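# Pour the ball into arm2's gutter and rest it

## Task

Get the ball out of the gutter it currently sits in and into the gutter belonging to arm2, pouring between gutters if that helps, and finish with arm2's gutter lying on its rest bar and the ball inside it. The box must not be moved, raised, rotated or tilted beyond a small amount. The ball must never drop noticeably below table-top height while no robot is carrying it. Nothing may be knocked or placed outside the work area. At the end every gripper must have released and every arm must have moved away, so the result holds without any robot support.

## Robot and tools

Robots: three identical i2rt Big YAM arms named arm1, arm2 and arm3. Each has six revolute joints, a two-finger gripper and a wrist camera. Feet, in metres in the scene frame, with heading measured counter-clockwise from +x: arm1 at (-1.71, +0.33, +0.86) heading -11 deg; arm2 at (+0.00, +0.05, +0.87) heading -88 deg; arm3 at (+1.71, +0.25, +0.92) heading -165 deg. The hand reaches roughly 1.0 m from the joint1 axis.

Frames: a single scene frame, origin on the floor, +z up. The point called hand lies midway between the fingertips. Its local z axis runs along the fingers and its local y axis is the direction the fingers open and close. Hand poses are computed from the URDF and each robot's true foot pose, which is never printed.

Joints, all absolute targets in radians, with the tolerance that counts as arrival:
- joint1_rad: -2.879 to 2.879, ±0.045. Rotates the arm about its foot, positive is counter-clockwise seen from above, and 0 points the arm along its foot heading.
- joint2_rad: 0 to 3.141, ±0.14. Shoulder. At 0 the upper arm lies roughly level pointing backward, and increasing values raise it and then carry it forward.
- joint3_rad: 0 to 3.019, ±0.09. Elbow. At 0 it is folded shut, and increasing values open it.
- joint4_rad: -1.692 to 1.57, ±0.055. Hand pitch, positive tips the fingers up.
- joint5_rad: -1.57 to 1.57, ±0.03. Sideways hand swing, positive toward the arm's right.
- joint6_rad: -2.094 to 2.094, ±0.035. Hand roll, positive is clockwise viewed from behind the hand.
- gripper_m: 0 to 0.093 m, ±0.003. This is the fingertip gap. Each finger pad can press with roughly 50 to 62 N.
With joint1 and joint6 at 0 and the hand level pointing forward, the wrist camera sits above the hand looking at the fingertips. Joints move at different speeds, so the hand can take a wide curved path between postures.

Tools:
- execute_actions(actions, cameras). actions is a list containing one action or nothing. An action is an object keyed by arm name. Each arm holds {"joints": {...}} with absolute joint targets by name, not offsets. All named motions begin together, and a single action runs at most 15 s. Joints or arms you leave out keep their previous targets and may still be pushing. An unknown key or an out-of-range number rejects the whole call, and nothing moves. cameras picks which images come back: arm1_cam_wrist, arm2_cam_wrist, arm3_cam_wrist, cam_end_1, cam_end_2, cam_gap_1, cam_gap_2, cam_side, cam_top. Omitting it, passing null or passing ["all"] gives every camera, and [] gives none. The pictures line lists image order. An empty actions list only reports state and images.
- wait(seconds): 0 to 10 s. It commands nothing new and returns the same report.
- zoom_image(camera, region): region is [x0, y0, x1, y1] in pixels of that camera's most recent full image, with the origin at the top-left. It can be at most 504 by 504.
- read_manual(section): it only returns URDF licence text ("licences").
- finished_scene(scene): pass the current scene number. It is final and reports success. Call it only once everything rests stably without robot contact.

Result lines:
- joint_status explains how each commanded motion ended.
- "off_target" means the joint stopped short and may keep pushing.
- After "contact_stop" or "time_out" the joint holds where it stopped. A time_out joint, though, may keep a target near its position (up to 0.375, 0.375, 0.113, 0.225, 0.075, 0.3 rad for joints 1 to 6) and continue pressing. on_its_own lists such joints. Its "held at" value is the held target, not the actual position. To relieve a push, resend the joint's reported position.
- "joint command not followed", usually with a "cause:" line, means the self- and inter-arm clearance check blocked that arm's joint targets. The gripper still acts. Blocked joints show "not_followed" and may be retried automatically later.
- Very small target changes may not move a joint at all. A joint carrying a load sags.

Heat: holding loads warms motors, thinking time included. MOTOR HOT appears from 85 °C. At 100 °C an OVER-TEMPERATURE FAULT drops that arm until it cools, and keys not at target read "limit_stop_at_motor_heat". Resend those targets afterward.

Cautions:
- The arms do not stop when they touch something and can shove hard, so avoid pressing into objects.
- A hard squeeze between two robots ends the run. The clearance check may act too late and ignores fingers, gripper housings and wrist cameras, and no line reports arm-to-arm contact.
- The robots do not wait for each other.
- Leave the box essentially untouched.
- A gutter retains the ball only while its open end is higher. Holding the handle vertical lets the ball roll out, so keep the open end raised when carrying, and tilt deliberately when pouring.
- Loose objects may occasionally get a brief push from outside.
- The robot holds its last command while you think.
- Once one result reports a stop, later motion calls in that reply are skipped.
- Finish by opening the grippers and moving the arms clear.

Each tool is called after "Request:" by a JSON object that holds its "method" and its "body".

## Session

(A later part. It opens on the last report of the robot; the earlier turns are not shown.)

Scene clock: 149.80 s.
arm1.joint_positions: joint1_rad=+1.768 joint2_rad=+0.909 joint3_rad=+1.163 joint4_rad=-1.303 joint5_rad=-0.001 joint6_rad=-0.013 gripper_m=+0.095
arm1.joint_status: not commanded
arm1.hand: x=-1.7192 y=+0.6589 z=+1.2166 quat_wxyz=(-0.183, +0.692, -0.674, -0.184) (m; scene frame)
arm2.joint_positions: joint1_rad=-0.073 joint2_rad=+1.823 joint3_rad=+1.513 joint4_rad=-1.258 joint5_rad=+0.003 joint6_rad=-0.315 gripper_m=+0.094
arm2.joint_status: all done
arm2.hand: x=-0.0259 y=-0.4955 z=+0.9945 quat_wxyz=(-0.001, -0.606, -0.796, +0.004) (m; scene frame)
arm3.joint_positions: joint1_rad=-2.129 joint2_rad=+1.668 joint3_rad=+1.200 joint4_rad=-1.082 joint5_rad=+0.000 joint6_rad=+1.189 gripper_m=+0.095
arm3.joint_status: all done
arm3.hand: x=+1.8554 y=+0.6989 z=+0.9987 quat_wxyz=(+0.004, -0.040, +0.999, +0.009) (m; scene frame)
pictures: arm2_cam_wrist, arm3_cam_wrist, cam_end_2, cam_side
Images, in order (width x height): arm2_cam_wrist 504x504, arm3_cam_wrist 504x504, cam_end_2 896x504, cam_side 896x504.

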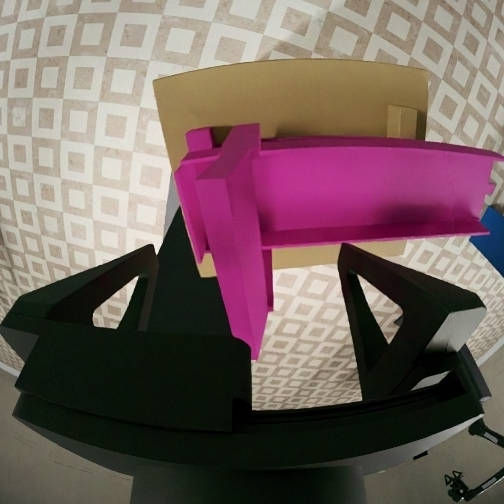

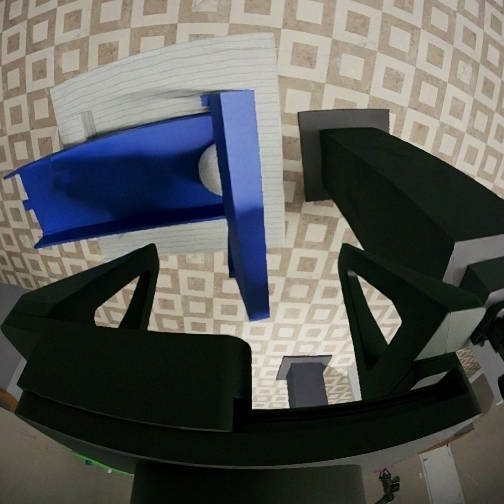

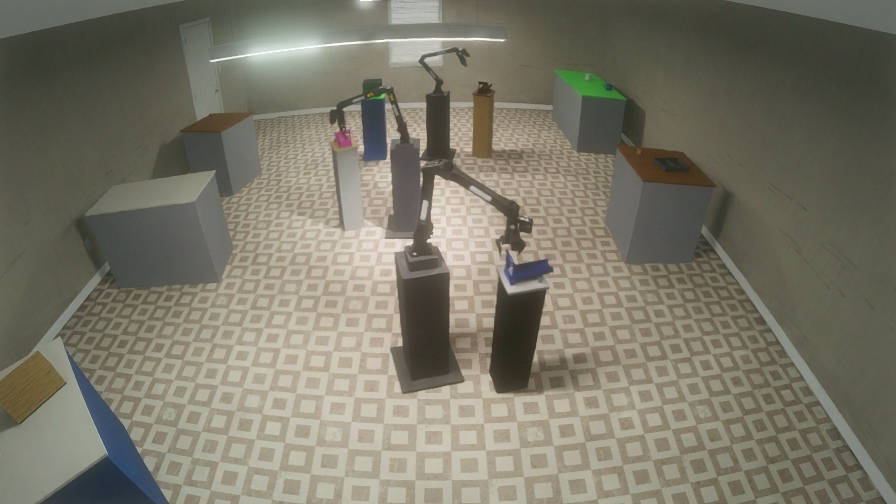

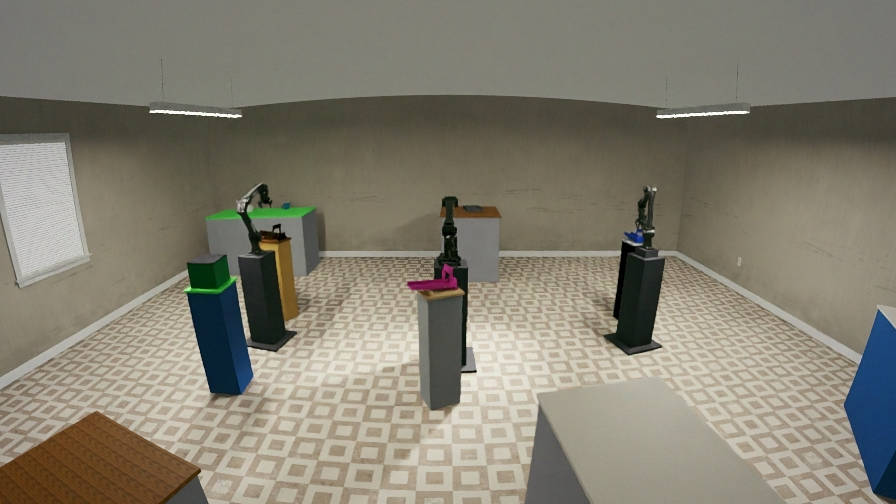

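Request:
{"method": "execute_actions", "body": {"actions": [{"arm2":{"joints":{"joint2_rad":1.84,"joint3_rad":1.465,"joint4_rad":-1.18}},"arm3":{"joints":{"joint2_rad":1.70,"joint3_rad":1.155,"joint4_rad":-1.0}}}], "cameras": []}}

Request:
{"method": "execute_actions", "body": {"actions": [{"arm2":{"joints":{"gripper_m":0.0}},"arm3":{"joints":{"gripper_m":0.0}}}], "cameras": ["arm2_cam_wrist","arm3_cam_wrist","cam_end_2"]}}

Request:
{"method": "zoom_image", "body": {"camera": "cam_end_2", "region": [440, 160, 620, 320]}}

Scene clock: 164.60 s.
arm1.joint_positions: joint1_rad=+1.768 joint2_rad=+0.909 joint3_rad=+1.163 joint4_rad=-1.303 joint5_rad=-0.001 joint6_rad=-0.013 gripper_m=+0.095
arm1.joint_status: not commanded
arm1.hand: x=-1.7192 y=+0.6589 z=+1.2166 quat_wxyz=(-0.183, +0.692, -0.674, -0.184) (m; scene frame)
arm2.joint_positions: joint1_rad=-0.073 joint2_rad=+1.834 joint3_rad=+1.465 joint4_rad=-1.196 joint5_rad=+0.003 joint6_rad=-0.315 gripper_m=+0.094
arm2.joint_status: all done
arm2.hand: x=-0.0257 y=-0.4924 z=+0.9708 quat_wxyz=(-0.001, -0.606, -0.796, +0.004) (m; scene frame)
arm3.joint_positions: joint1_rad=-2.129 joint2_rad=+1.686 joint3_rad=+1.156 joint4_rad=-1.013 joint5_rad=+0.000 joint6_rad=+1.189 gripper_m=+0.095
arm3.joint_status: all done
arm3.hand: x=+1.8546 y=+0.6964 z=+0.9763 quat_wxyz=(+0.005, -0.040, +0.999, +0.013) (m; scene frame)
pictures: none
No camera images: the call's "cameras" was empty. Leave "cameras" out to get every camera's image.

Scene clock: 165.37 s.
arm1.joint_positions: joint1_rad=+1.768 joint2_rad=+0.909 joint3_rad=+1.163 joint4_rad=-1.303 joint5_rad=-0.001 joint6_rad=-0.013 gripper_m=+0.095
arm1.joint_status: not commanded
arm1.hand: x=-1.7192 y=+0.6589 z=+1.2166 quat_wxyz=(-0.183, +0.692, -0.674, -0.184) (m; scene frame)
arm2.joint_positions: joint1_rad=-0.071 joint2_rad=+1.817 joint3_rad=+1.465 joint4_rad=-1.190 joint5_rad=+0.035 joint6_rad=-0.323 gripper_m=+0.013
arm2.joint_status: gripper_m off_target (ended at +0.013, target +0.000)
arm2.hand: x=-0.0308 y=-0.4945 z=+0.9801 quat_wxyz=(+0.005, -0.602, -0.798, +0.024) (m; scene frame)
arm3.joint_positions: joint1_rad=-2.128 joint2_rad=+1.674 joint3_rad=+1.157 joint4_rad=-0.997 joint5_rad=-0.012 joint6_rad=+1.185 gripper_m=+0.015
arm3.joint_status: gripper_m off_target (ended at +0.015, target +0.000)
arm3.hand: x=+1.8538 y=+0.7016 z=+0.9819 quat_wxyz=(+0.004, -0.043, +0.999, +0.028) (m; scene frame)
pictures: arm2_cam_wrist, arm3_cam_wrist, cam_end_2
Images, in order (width x height): arm2_cam_wrist 504x504, arm3_cam_wrist 504x504, cam_end_2 896x504.

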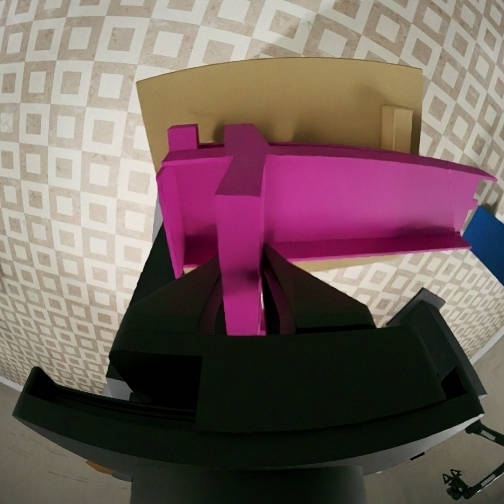

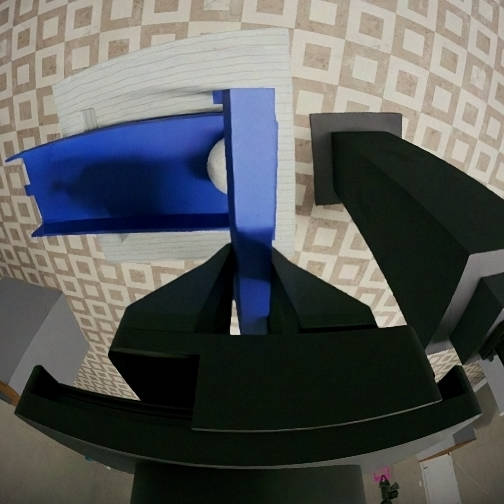

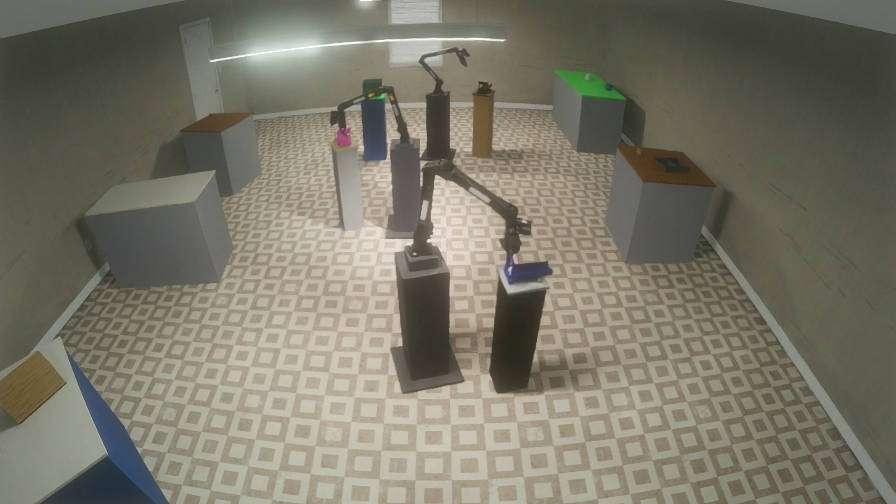

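Region (440, 160, 620, 320) of cam_end_2's 896x504 image, scaled by 2.800, with more detail than that image has.

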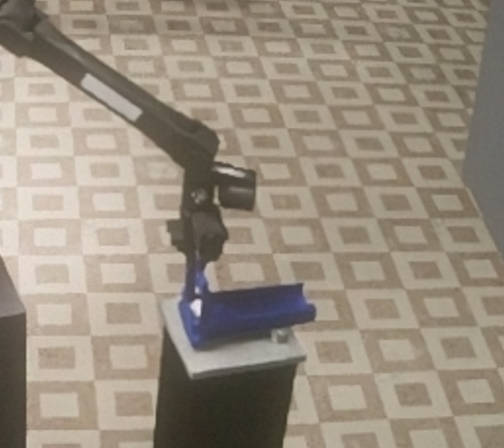

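Request:
{"method": "execute_actions", "body": {"actions": [{"arm2":{"joints":{"joint3_rad":1.75,"joint4_rad":-1.46}},"arm3":{"joints":{"joint3_rad":1.45,"joint4_rad":-0.95}}}], "cameras": ["arm2_cam_wrist","arm3_cam_wrist","cam_end_2"]}}

Request:
{"method": "execute_actions", "body": {"actions": [{"arm2":{"joints":{"joint1_rad":0.8,"joint2_rad":1.5,"joint3_rad":1.6,"joint4_rad":-1.5,"joint6_rad":-1.57}},"arm3":{"joints":{"joint1_rad":-1.2,"joint2_rad":1.4,"joint3_rad":1.4,"joint4_rad":-1.05,"joint6_rad":1.57}}}], "cameras": ["arm3_cam_wrist","cam_top"]}}

Scene clock: 185.07 s.
arm1.joint_positions: joint1_rad=+1.768 joint2_rad=+0.909 joint3_rad=+1.163 joint4_rad=-1.303 joint5_rad=-0.001 joint6_rad=-0.013 gripper_m=+0.095
arm1.joint_status: not commanded
arm1.hand: x=-1.7192 y=+0.6589 z=+1.2166 quat_wxyz=(-0.183, +0.692, -0.674, -0.184) (m; scene frame)
arm2.joint_positions: joint1_rad=-0.071 joint2_rad=+1.846 joint3_rad=+1.690 joint4_rad=-1.446 joint5_rad=+0.000 joint6_rad=-0.326 gripper_m=+0.011
arm2.joint_status: all done
arm2.hand: x=-0.0254 y=-0.5085 z=+1.0478 quat_wxyz=(+0.008, -0.601, -0.799, -0.011) (m; scene frame)
arm3.joint_positions: joint1_rad=-2.130 joint2_rad=+1.699 joint3_rad=+1.400 joint4_rad=-0.962 joint5_rad=-0.001 joint6_rad=+1.188 gripper_m=+0.012
arm3.joint_status: all done
arm3.on_its_own: gripper_m moved -0.003 toward your old target +0.000
arm3.hand: x=+1.8870 y=+0.7996 z=+1.0665 quat_wxyz=(+0.051, -0.040, +0.987, +0.145) (m; scene frame)
pictures: arm2_cam_wrist, arm3_cam_wrist, cam_end_2
Images, in order (width x height): arm2_cam_wrist 504x504, arm3_cam_wrist 504x504, cam_end_2 896x504.

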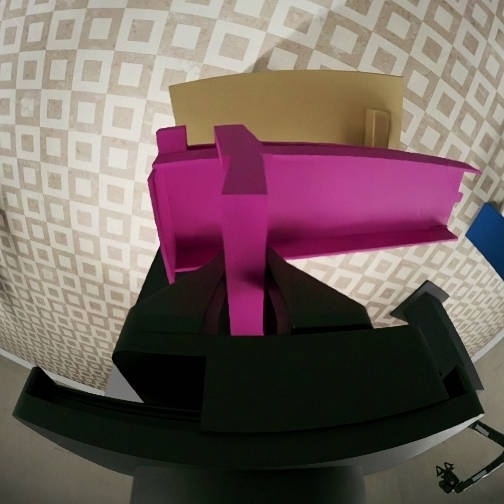

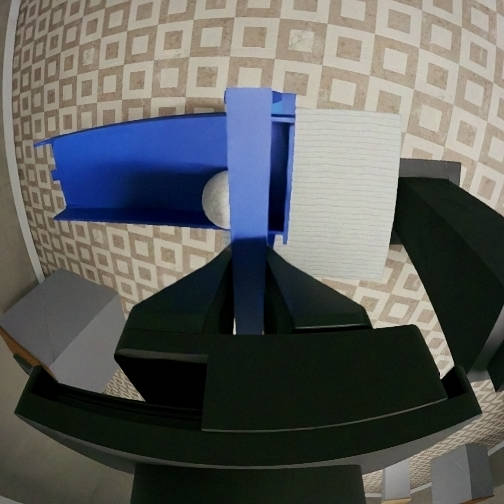

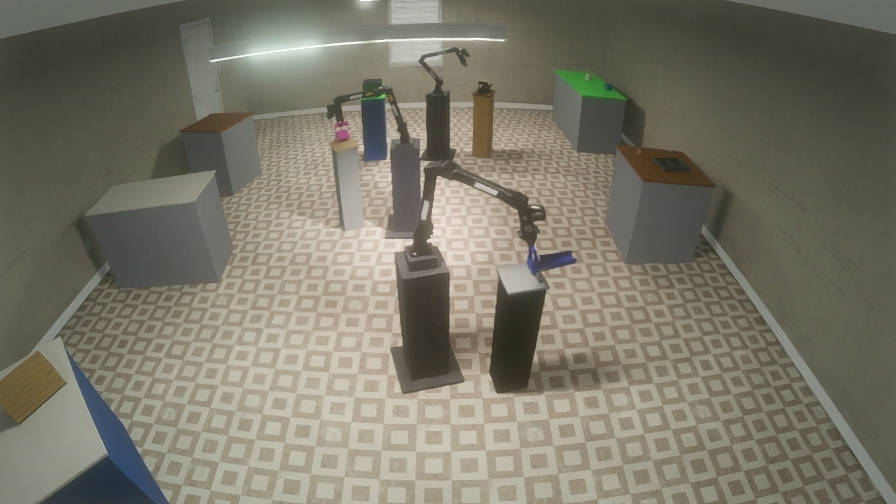

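Scene clock: 187.07 s.
arm1.joint_positions: joint1_rad=+1.768 joint2_rad=+0.909 joint3_rad=+1.163 joint4_rad=-1.303 joint5_rad=-0.001 joint6_rad=-0.013 gripper_m=+0.095
arm1.joint_status: not commanded
arm1.hand: x=-1.7192 y=+0.6589 z=+1.2166 quat_wxyz=(-0.183, +0.692, -0.674, -0.184) (m; scene frame)
arm2.joint_positions: joint1_rad=+0.800 joint2_rad=+1.505 joint3_rad=+1.582 joint4_rad=-1.488 joint5_rad=-0.004 joint6_rad=-1.555 gripper_m=+0.011
arm2.joint_status: all done
arm2.hand: x=+0.3568 y=-0.2769 z=+1.1748 quat_wxyz=(-0.033, +0.393, -0.916, +0.073) (m; scene frame)
arm3.joint_positions: joint1_rad=-1.196 joint2_rad=+1.401 joint3_rad=+1.374 joint4_rad=-1.048 joint5_rad=-0.002 joint6_rad=+1.560 gripper_m=+0.012
arm3.joint_status: all done
arm3.hand: x=+1.4060 y=+0.6711 z=+1.2047 quat_wxyz=(-0.076, -0.306, +0.920, +0.233) (m; scene frame)
pictures: arm3_cam_wrist, cam_top
Images, in order (width x height): arm3_cam_wrist 504x504, cam_top 896x504.

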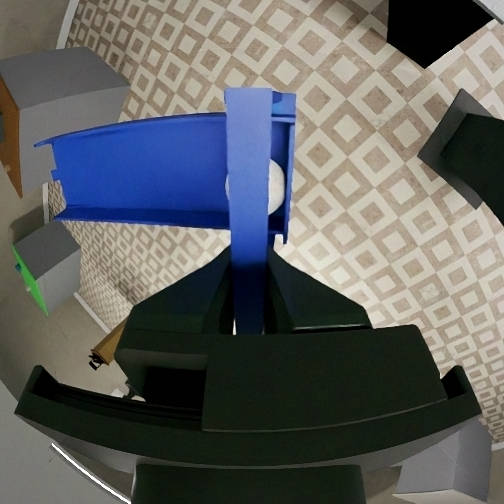

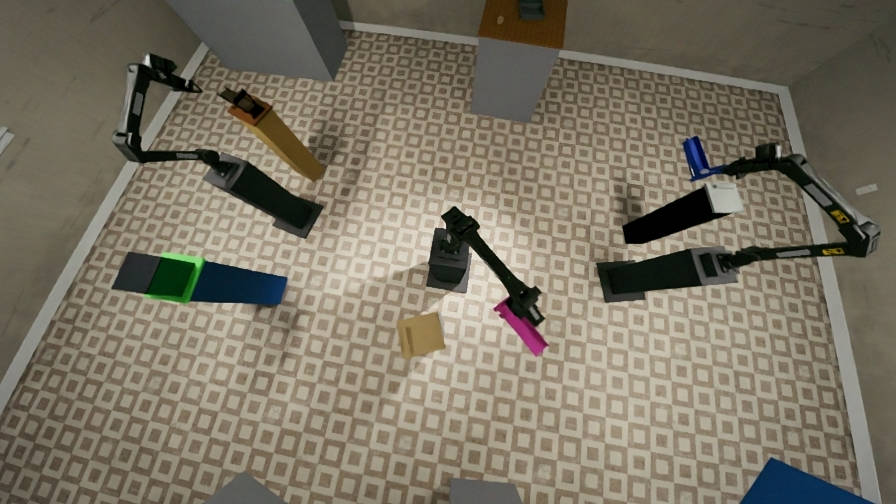

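Request:
{"method": "execute_actions", "body": {"actions": [{"arm2":{"joints":{"joint1_rad":1.65,"joint2_rad":2.05,"joint3_rad":1.77,"joint4_rad":-0.99}},"arm3":{"joints":{"joint1_rad":-0.145,"joint2_rad":1.7,"joint3_rad":1.72,"joint4_rad":-1.2}}}], "cameras": ["arm3_cam_wrist","cam_top","cam_gap_1","cam_gap_2","cam_side"]}}

Scene clock: 231.43 s.
arm1.joint_positions: joint1_rad=+1.768 joint2_rad=+0.909 joint3_rad=+1.163 joint4_rad=-1.303 joint5_rad=-0.001 joint6_rad=-0.013 gripper_m=+0.095
arm1.joint_status: not commanded
arm1.hand: x=-1.7192 y=+0.6589 z=+1.2166 quat_wxyz=(-0.183, +0.692, -0.674, -0.184) (m; scene frame)
arm2.joint_positions: joint1_rad=+1.641 joint2_rad=+2.079 joint3_rad=+1.738 joint4_rad=-1.009 joint5_rad=-0.001 joint6_rad=-1.559 gripper_m=+0.011
arm2.joint_status: all done
arm2.hand: x=+0.6760 y=+0.1154 z=+0.9340 quat_wxyz=(-0.081, +0.732, -0.672, +0.074) (m; scene frame)
arm3.joint_positions: joint1_rad=-0.138 joint2_rad=+1.730 joint3_rad=+1.651 joint4_rad=-1.196 joint5_rad=-0.002 joint6_rad=+1.563 gripper_m=+0.012
arm3.joint_status: all done
arm3.hand: x=+1.1176 y=+0.1776 z=+1.1442 quat_wxyz=(-0.110, -0.742, +0.654, +0.097) (m; scene frame)
pictures: arm3_cam_wrist, cam_gap_1, cam_gap_2, cam_side, cam_top
Images, in order (width x height): arm3_cam_wrist 504x504, cam_gap_1 896x504, cam_gap_2 896x504, cam_side 896x504, cam_top 896x504.

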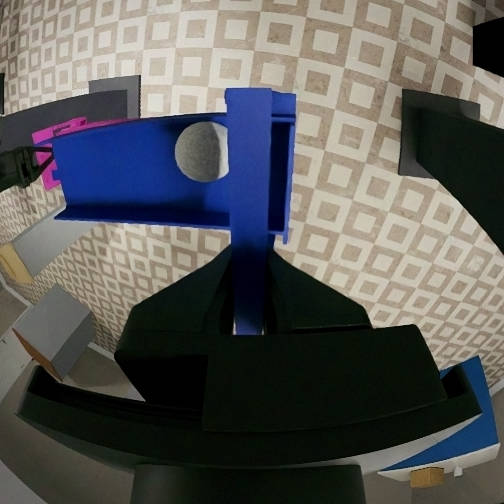

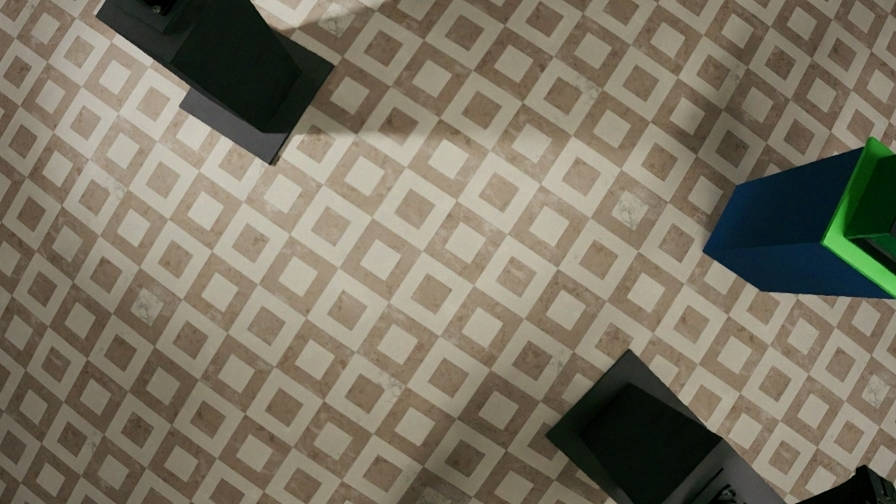

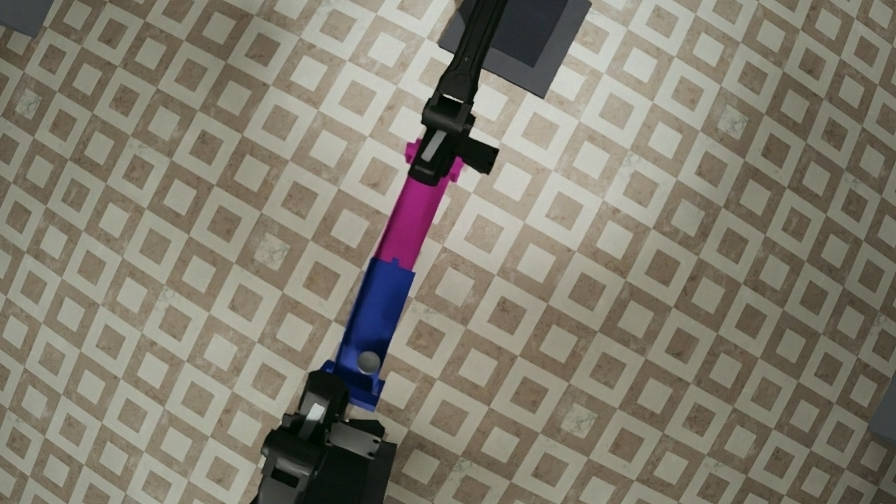

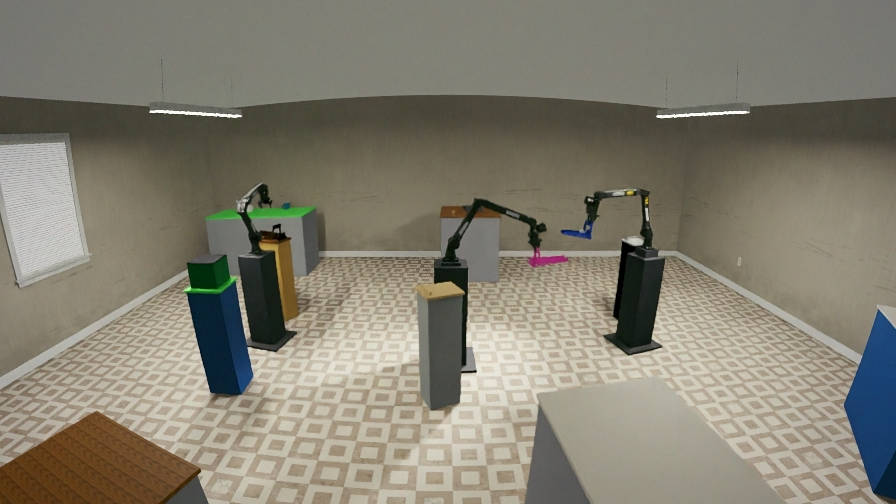

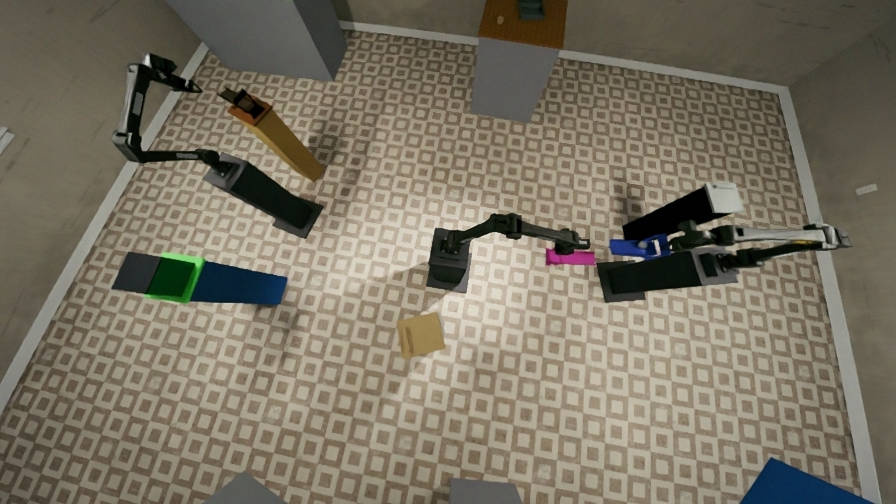

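Request:
{"method": "execute_actions", "body": {"actions": [{"arm2":{"joints":{"joint4_rad":-0.85}},"arm3":{"joints":{"joint4_rad":-1.05}}}], "cameras": ["arm3_cam_wrist","cam_gap_2","cam_side"]}}

Request:
{"method": "zoom_image", "body": {"camera": "cam_side", "region": [430, 170, 680, 300]}}

Scene clock: 239.27 s.
arm1.joint_positions: joint1_rad=+1.768 joint2_rad=+0.909 joint3_rad=+1.163 joint4_rad=-1.303 joint5_rad=-0.001 joint6_rad=-0.013 gripper_m=+0.095
arm1.joint_status: not commanded
arm1.hand: x=-1.7192 y=+0.6589 z=+1.2166 quat_wxyz=(-0.183, +0.692, -0.674, -0.184) (m; scene frame)
arm2.joint_positions: joint1_rad=+1.641 joint2_rad=+2.079 joint3_rad=+1.738 joint4_rad=-0.877 joint5_rad=-0.001 joint6_rad=-1.559 gripper_m=+0.011
arm2.joint_status: all done
arm2.hand: x=+0.7072 y=+0.1185 z=+0.9431 quat_wxyz=(-0.130, +0.725, -0.666, +0.118) (m; scene frame)
arm3.joint_positions: joint1_rad=-0.138 joint2_rad=+1.730 joint3_rad=+1.651 joint4_rad=-1.075 joint5_rad=-0.002 joint6_rad=+1.563 gripper_m=+0.012
arm3.joint_status: all done
arm3.hand: x=+1.0898 y=+0.1743 z=+1.1546 quat_wxyz=(-0.155, -0.734, +0.647, +0.137) (m; scene frame)
pictures: arm3_cam_wrist, cam_gap_2, cam_side
Images, in order (width x height): arm3_cam_wrist 504x504, cam_gap_2 896x504, cam_side 896x504.

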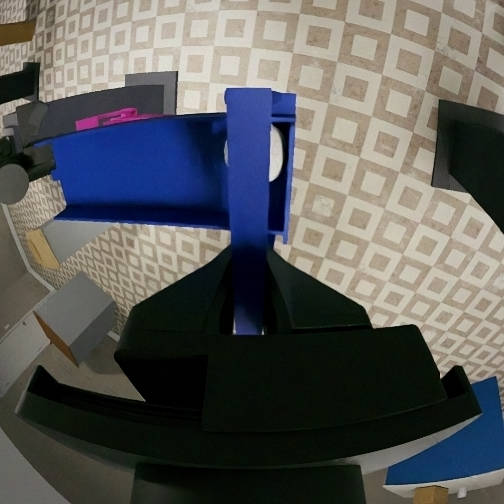

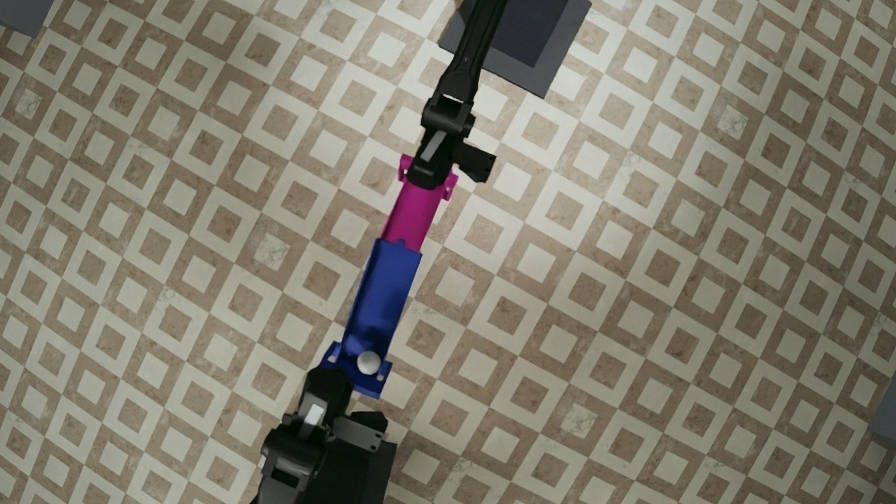

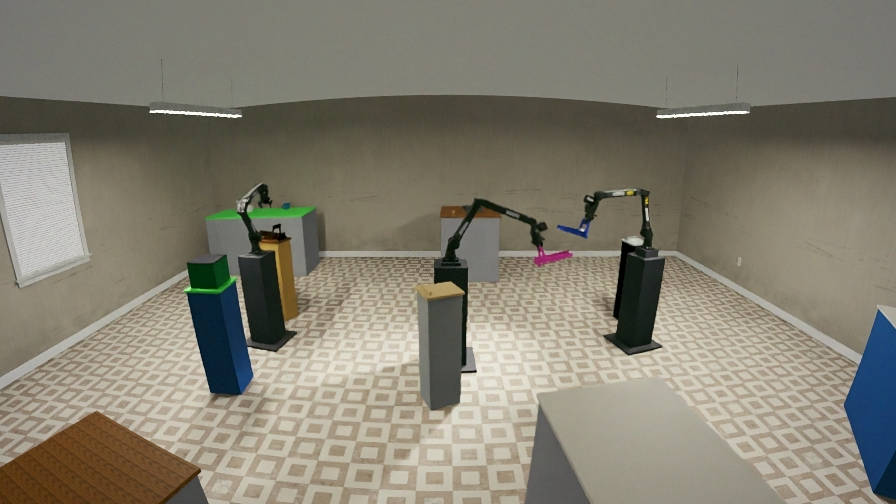

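Region (430, 170, 680, 300) of cam_side's 896x504 image, scaled by 2.016, with more detail than that image has; it fills the top 262 rows of this view, and the rest is white.

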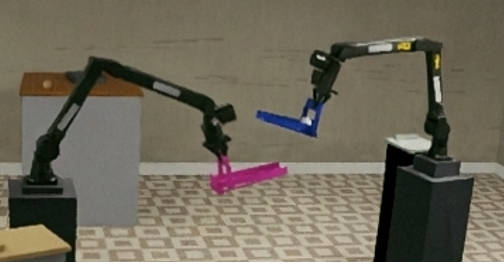

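Request:
{"method": "execute_actions", "body": {"actions": [{"arm3":{"joints":{"joint2_rad":1.93,"joint3_rad":2.05,"joint4_rad":-1.3}}}], "cameras": ["arm3_cam_wrist","cam_gap_2","cam_side"]}}

Request:
{"method": "zoom_image", "body": {"camera": "cam_side", "region": [430, 170, 680, 300]}}

Scene clock: 263.30 s.
arm1.joint_positions: joint1_rad=+1.768 joint2_rad=+0.909 joint3_rad=+1.163 joint4_rad=-1.303 joint5_rad=-0.001 joint6_rad=-0.013 gripper_m=+0.095
arm1.joint_status: not commanded
arm1.hand: x=-1.7192 y=+0.6589 z=+1.2166 quat_wxyz=(-0.183, +0.692, -0.674, -0.184) (m; scene frame)
arm2.joint_positions: joint1_rad=+1.641 joint2_rad=+2.079 joint3_rad=+1.738 joint4_rad=-0.877 joint5_rad=-0.001 joint6_rad=-1.559 gripper_m=+0.011
arm2.joint_status: not commanded
arm2.hand: x=+0.7072 y=+0.1185 z=+0.9431 quat_wxyz=(-0.130, +0.725, -0.666, +0.118) (m; scene frame)
arm3.joint_positions: joint1_rad=-0.138 joint2_rad=+1.943 joint3_rad=+1.976 joint4_rad=-1.296 joint5_rad=-0.002 joint6_rad=+1.563 gripper_m=+0.012
arm3.joint_status: all done
arm3.hand: x=+1.0405 y=+0.1685 z=+1.1529 quat_wxyz=(-0.115, -0.741, +0.653, +0.101) (m; scene frame)
pictures: arm3_cam_wrist, cam_gap_2, cam_side
Images, in order (width x height): arm3_cam_wrist 504x504, cam_gap_2 896x504, cam_side 896x504.

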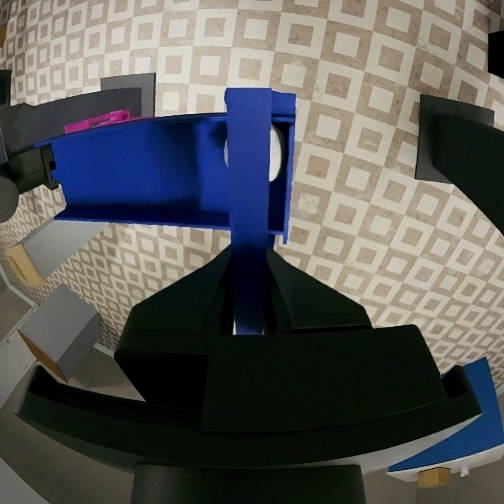

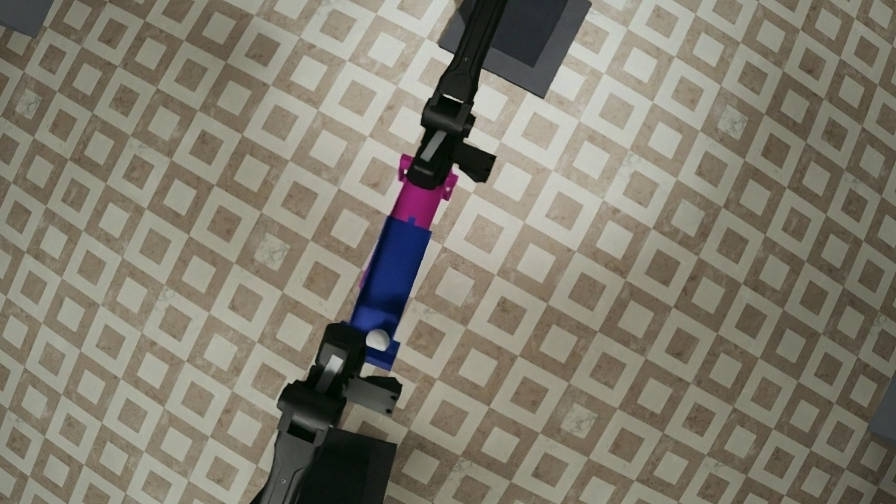

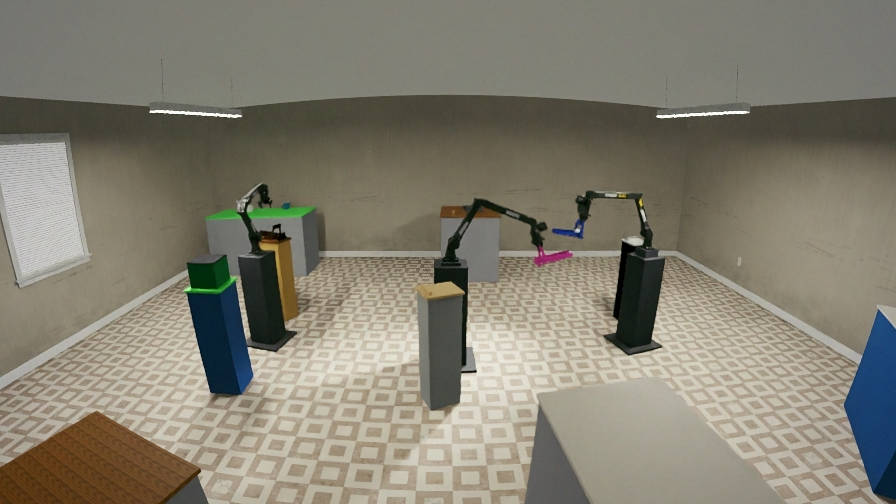

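Region (430, 170, 680, 300) of cam_side's 896x504 image, scaled by 2.016, with more detail than that image has; it fills the top 262 rows of this view, and the rest is white.

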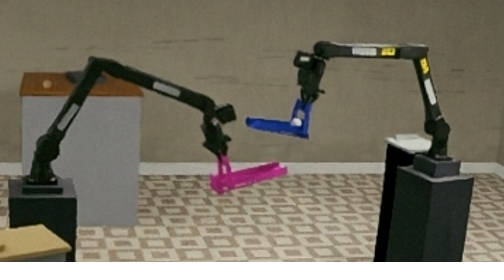

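Request:
{"method": "execute_actions", "body": {"actions": [{"arm3":{"joints":{"joint4_rad":-1.52}}}], "cameras": ["cam_side"]}}

Request:
{"method": "wait", "body": {"seconds": 1.5}}

Request:
{"method": "zoom_image", "body": {"camera": "cam_side", "region": [430, 170, 680, 300]}}

Scene clock: 272.17 s.
arm1.joint_positions: joint1_rad=+1.768 joint2_rad=+0.909 joint3_rad=+1.163 joint4_rad=-1.303 joint5_rad=-0.001 joint6_rad=-0.013 gripper_m=+0.095
arm1.joint_status: not commanded
arm1.hand: x=-1.7192 y=+0.6589 z=+1.2166 quat_wxyz=(-0.183, +0.692, -0.674, -0.184) (m; scene frame)
arm2.joint_positions: joint1_rad=+1.641 joint2_rad=+2.079 joint3_rad=+1.738 joint4_rad=-0.877 joint5_rad=-0.001 joint6_rad=-1.559 gripper_m=+0.011
arm2.joint_status: not commanded
arm2.hand: x=+0.7072 y=+0.1185 z=+0.9431 quat_wxyz=(-0.130, +0.725, -0.666, +0.118) (m; scene frame)
arm3.joint_positions: joint1_rad=-0.138 joint2_rad=+1.943 joint3_rad=+1.976 joint4_rad=-1.512 joint5_rad=-0.002 joint6_rad=+1.563 gripper_m=+0.012
arm3.joint_status: all done
arm3.hand: x=+1.0921 y=+0.1746 z=+1.1424 quat_wxyz=(-0.035, -0.749, +0.661, +0.030) (m; scene frame)
pictures: cam_side
Images, in order (width x height): cam_side 896x504.

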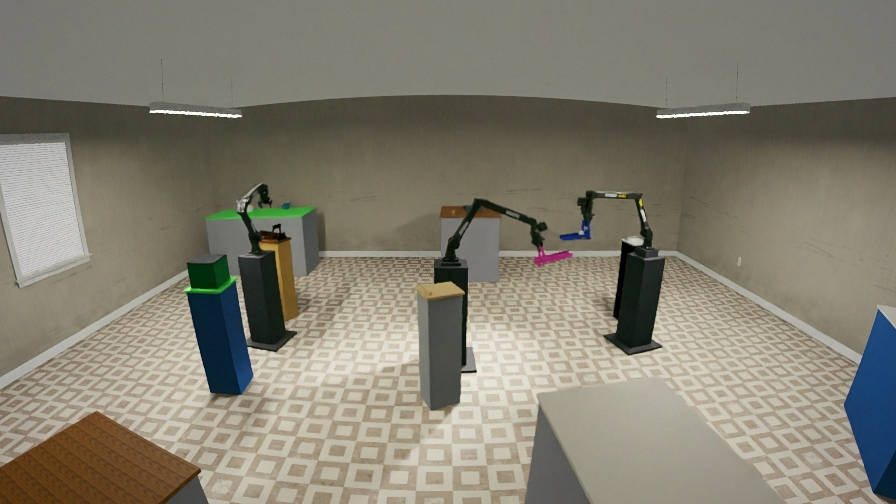

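Scene clock: 273.67 s.
arm1.joint_positions: joint1_rad=+1.768 joint2_rad=+0.909 joint3_rad=+1.163 joint4_rad=-1.303 joint5_rad=-0.001 joint6_rad=-0.013 gripper_m=+0.095
arm1.joint_status: not commanded
arm1.hand: x=-1.7192 y=+0.6589 z=+1.2166 quat_wxyz=(-0.183, +0.692, -0.674, -0.184) (m; scene frame)
arm2.joint_positions: joint1_rad=+1.641 joint2_rad=+2.079 joint3_rad=+1.738 joint4_rad=-0.873 joint5_rad=-0.001 joint6_rad=-1.560 gripper_m=+0.011
arm2.joint_status: not commanded
arm2.hand: x=+0.7080 y=+0.1186 z=+0.9434 quat_wxyz=(-0.131, +0.726, -0.665, +0.119) (m; scene frame)
arm3.joint_positions: joint1_rad=-0.138 joint2_rad=+1.943 joint3_rad=+1.978 joint4_rad=-1.513 joint5_rad=-0.002 joint6_rad=+1.563 gripper_m=+0.012
arm3.joint_status: all done
arm3.hand: x=+1.0920 y=+0.1746 z=+1.1432 quat_wxyz=(-0.035, -0.749, +0.661, +0.030) (m; scene frame)
wait: 1.50 s; at rest by 0.27 s
pictures: arm1_cam_wrist, arm2_cam_wrist, arm3_cam_wrist, cam_end_1, cam_end_2, cam_gap_1, cam_gap_2, cam_side, cam_top
Images, in order (width x height): arm1_cam_wrist 504x504, arm2_cam_wrist 504x504, arm3_cam_wrist 504x504, cam_end_1 896x504, cam_end_2 896x504, cam_gap_1 896x504, cam_gap_2 896x504, cam_side 896x504, cam_top 896x504.

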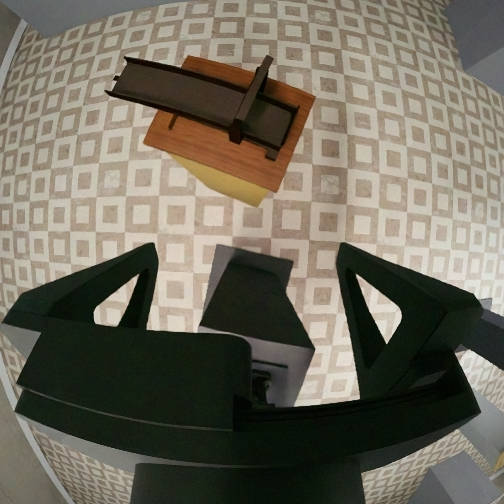

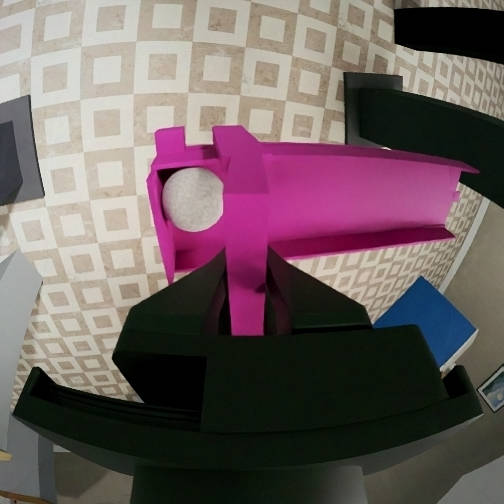

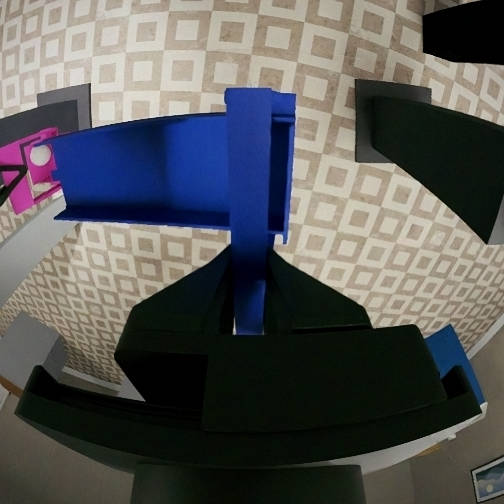

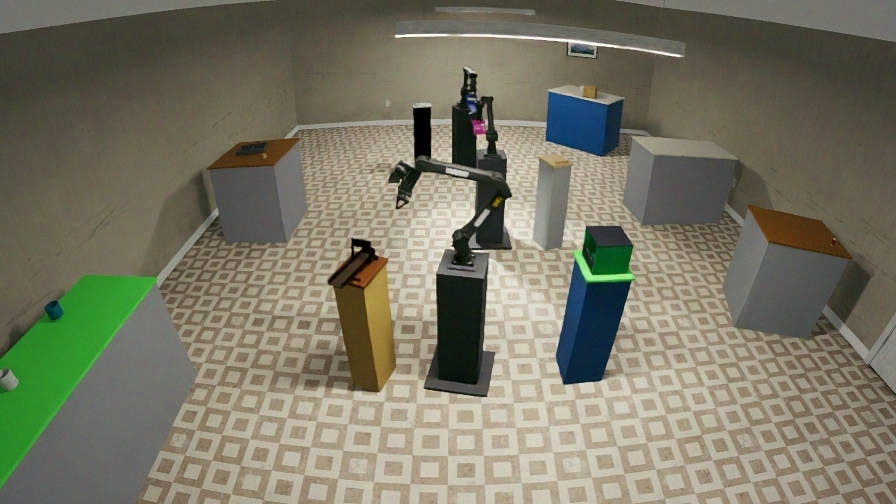

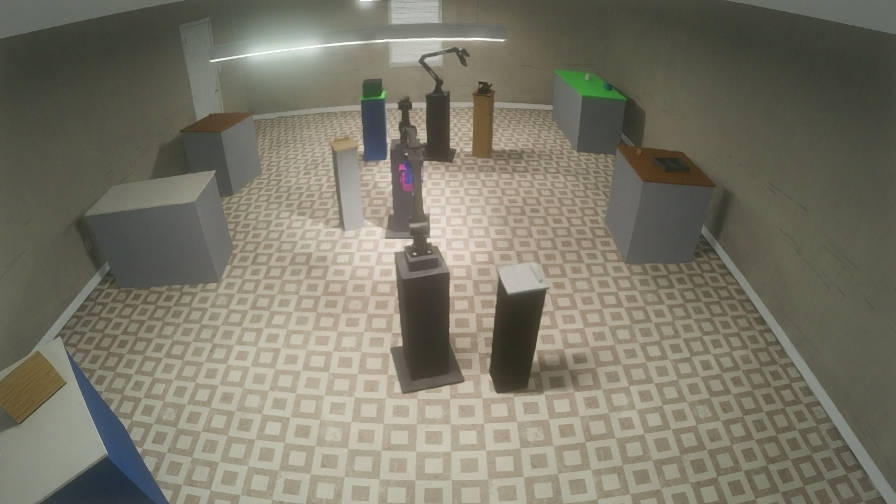

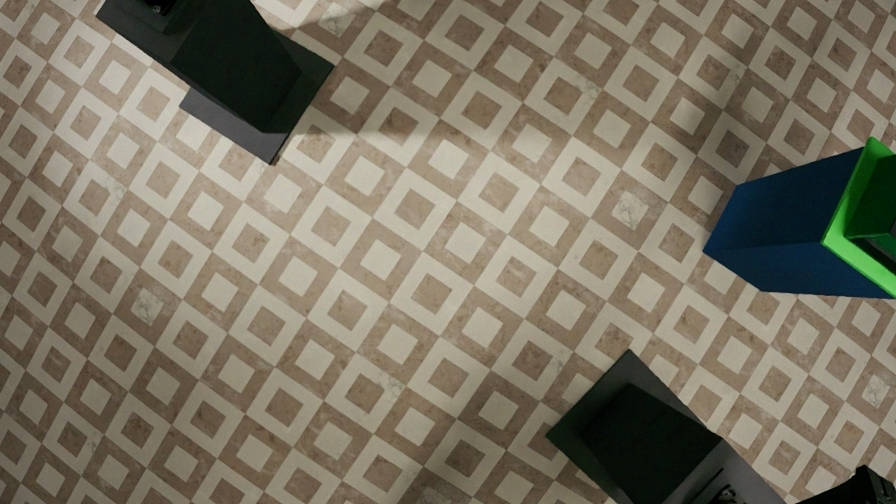

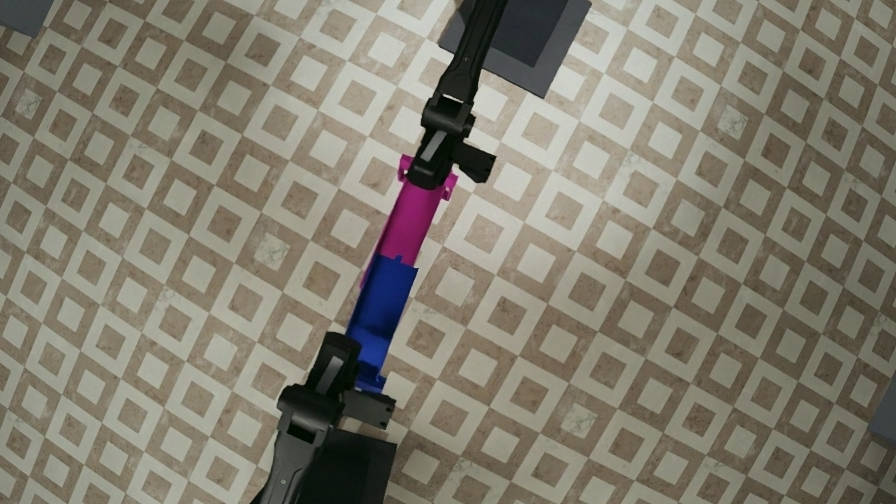

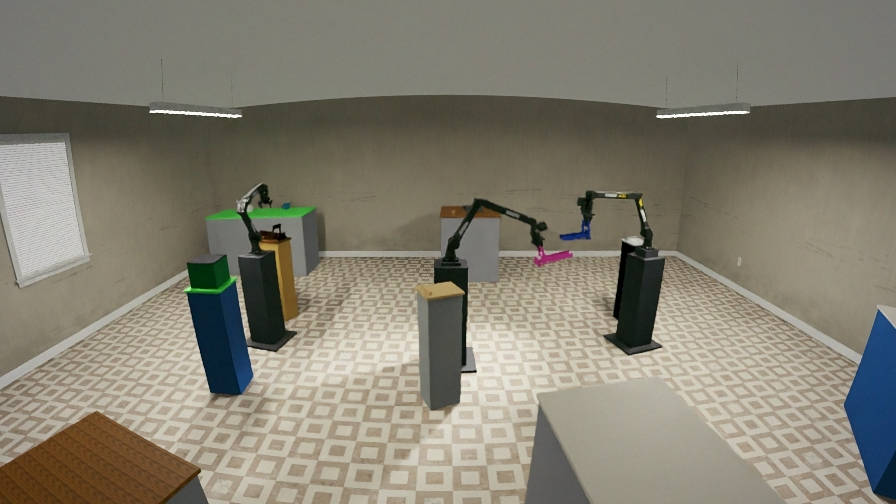

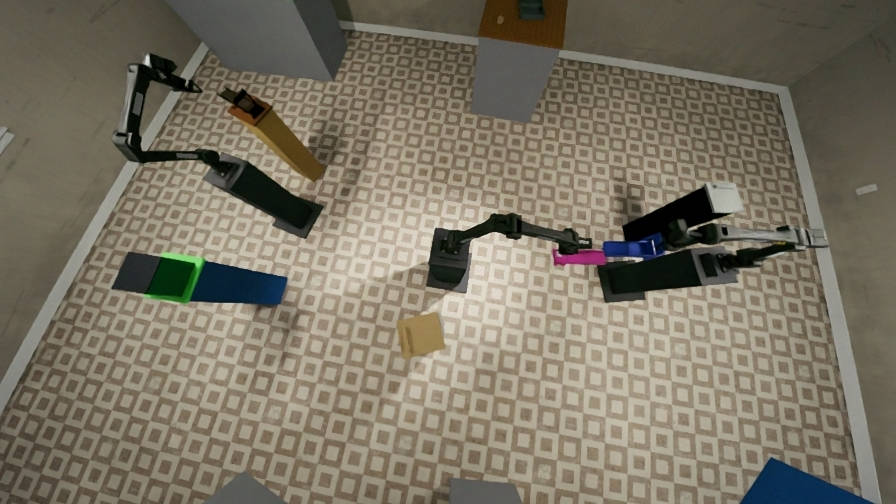

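Region (430, 170, 680, 300) of cam_side's 896x504 image, scaled by 2.016, with more detail than that image has; it fills the top 262 rows of this view, and the rest is white.

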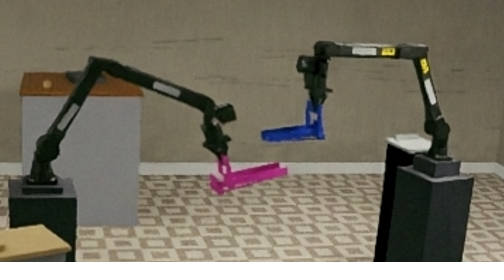

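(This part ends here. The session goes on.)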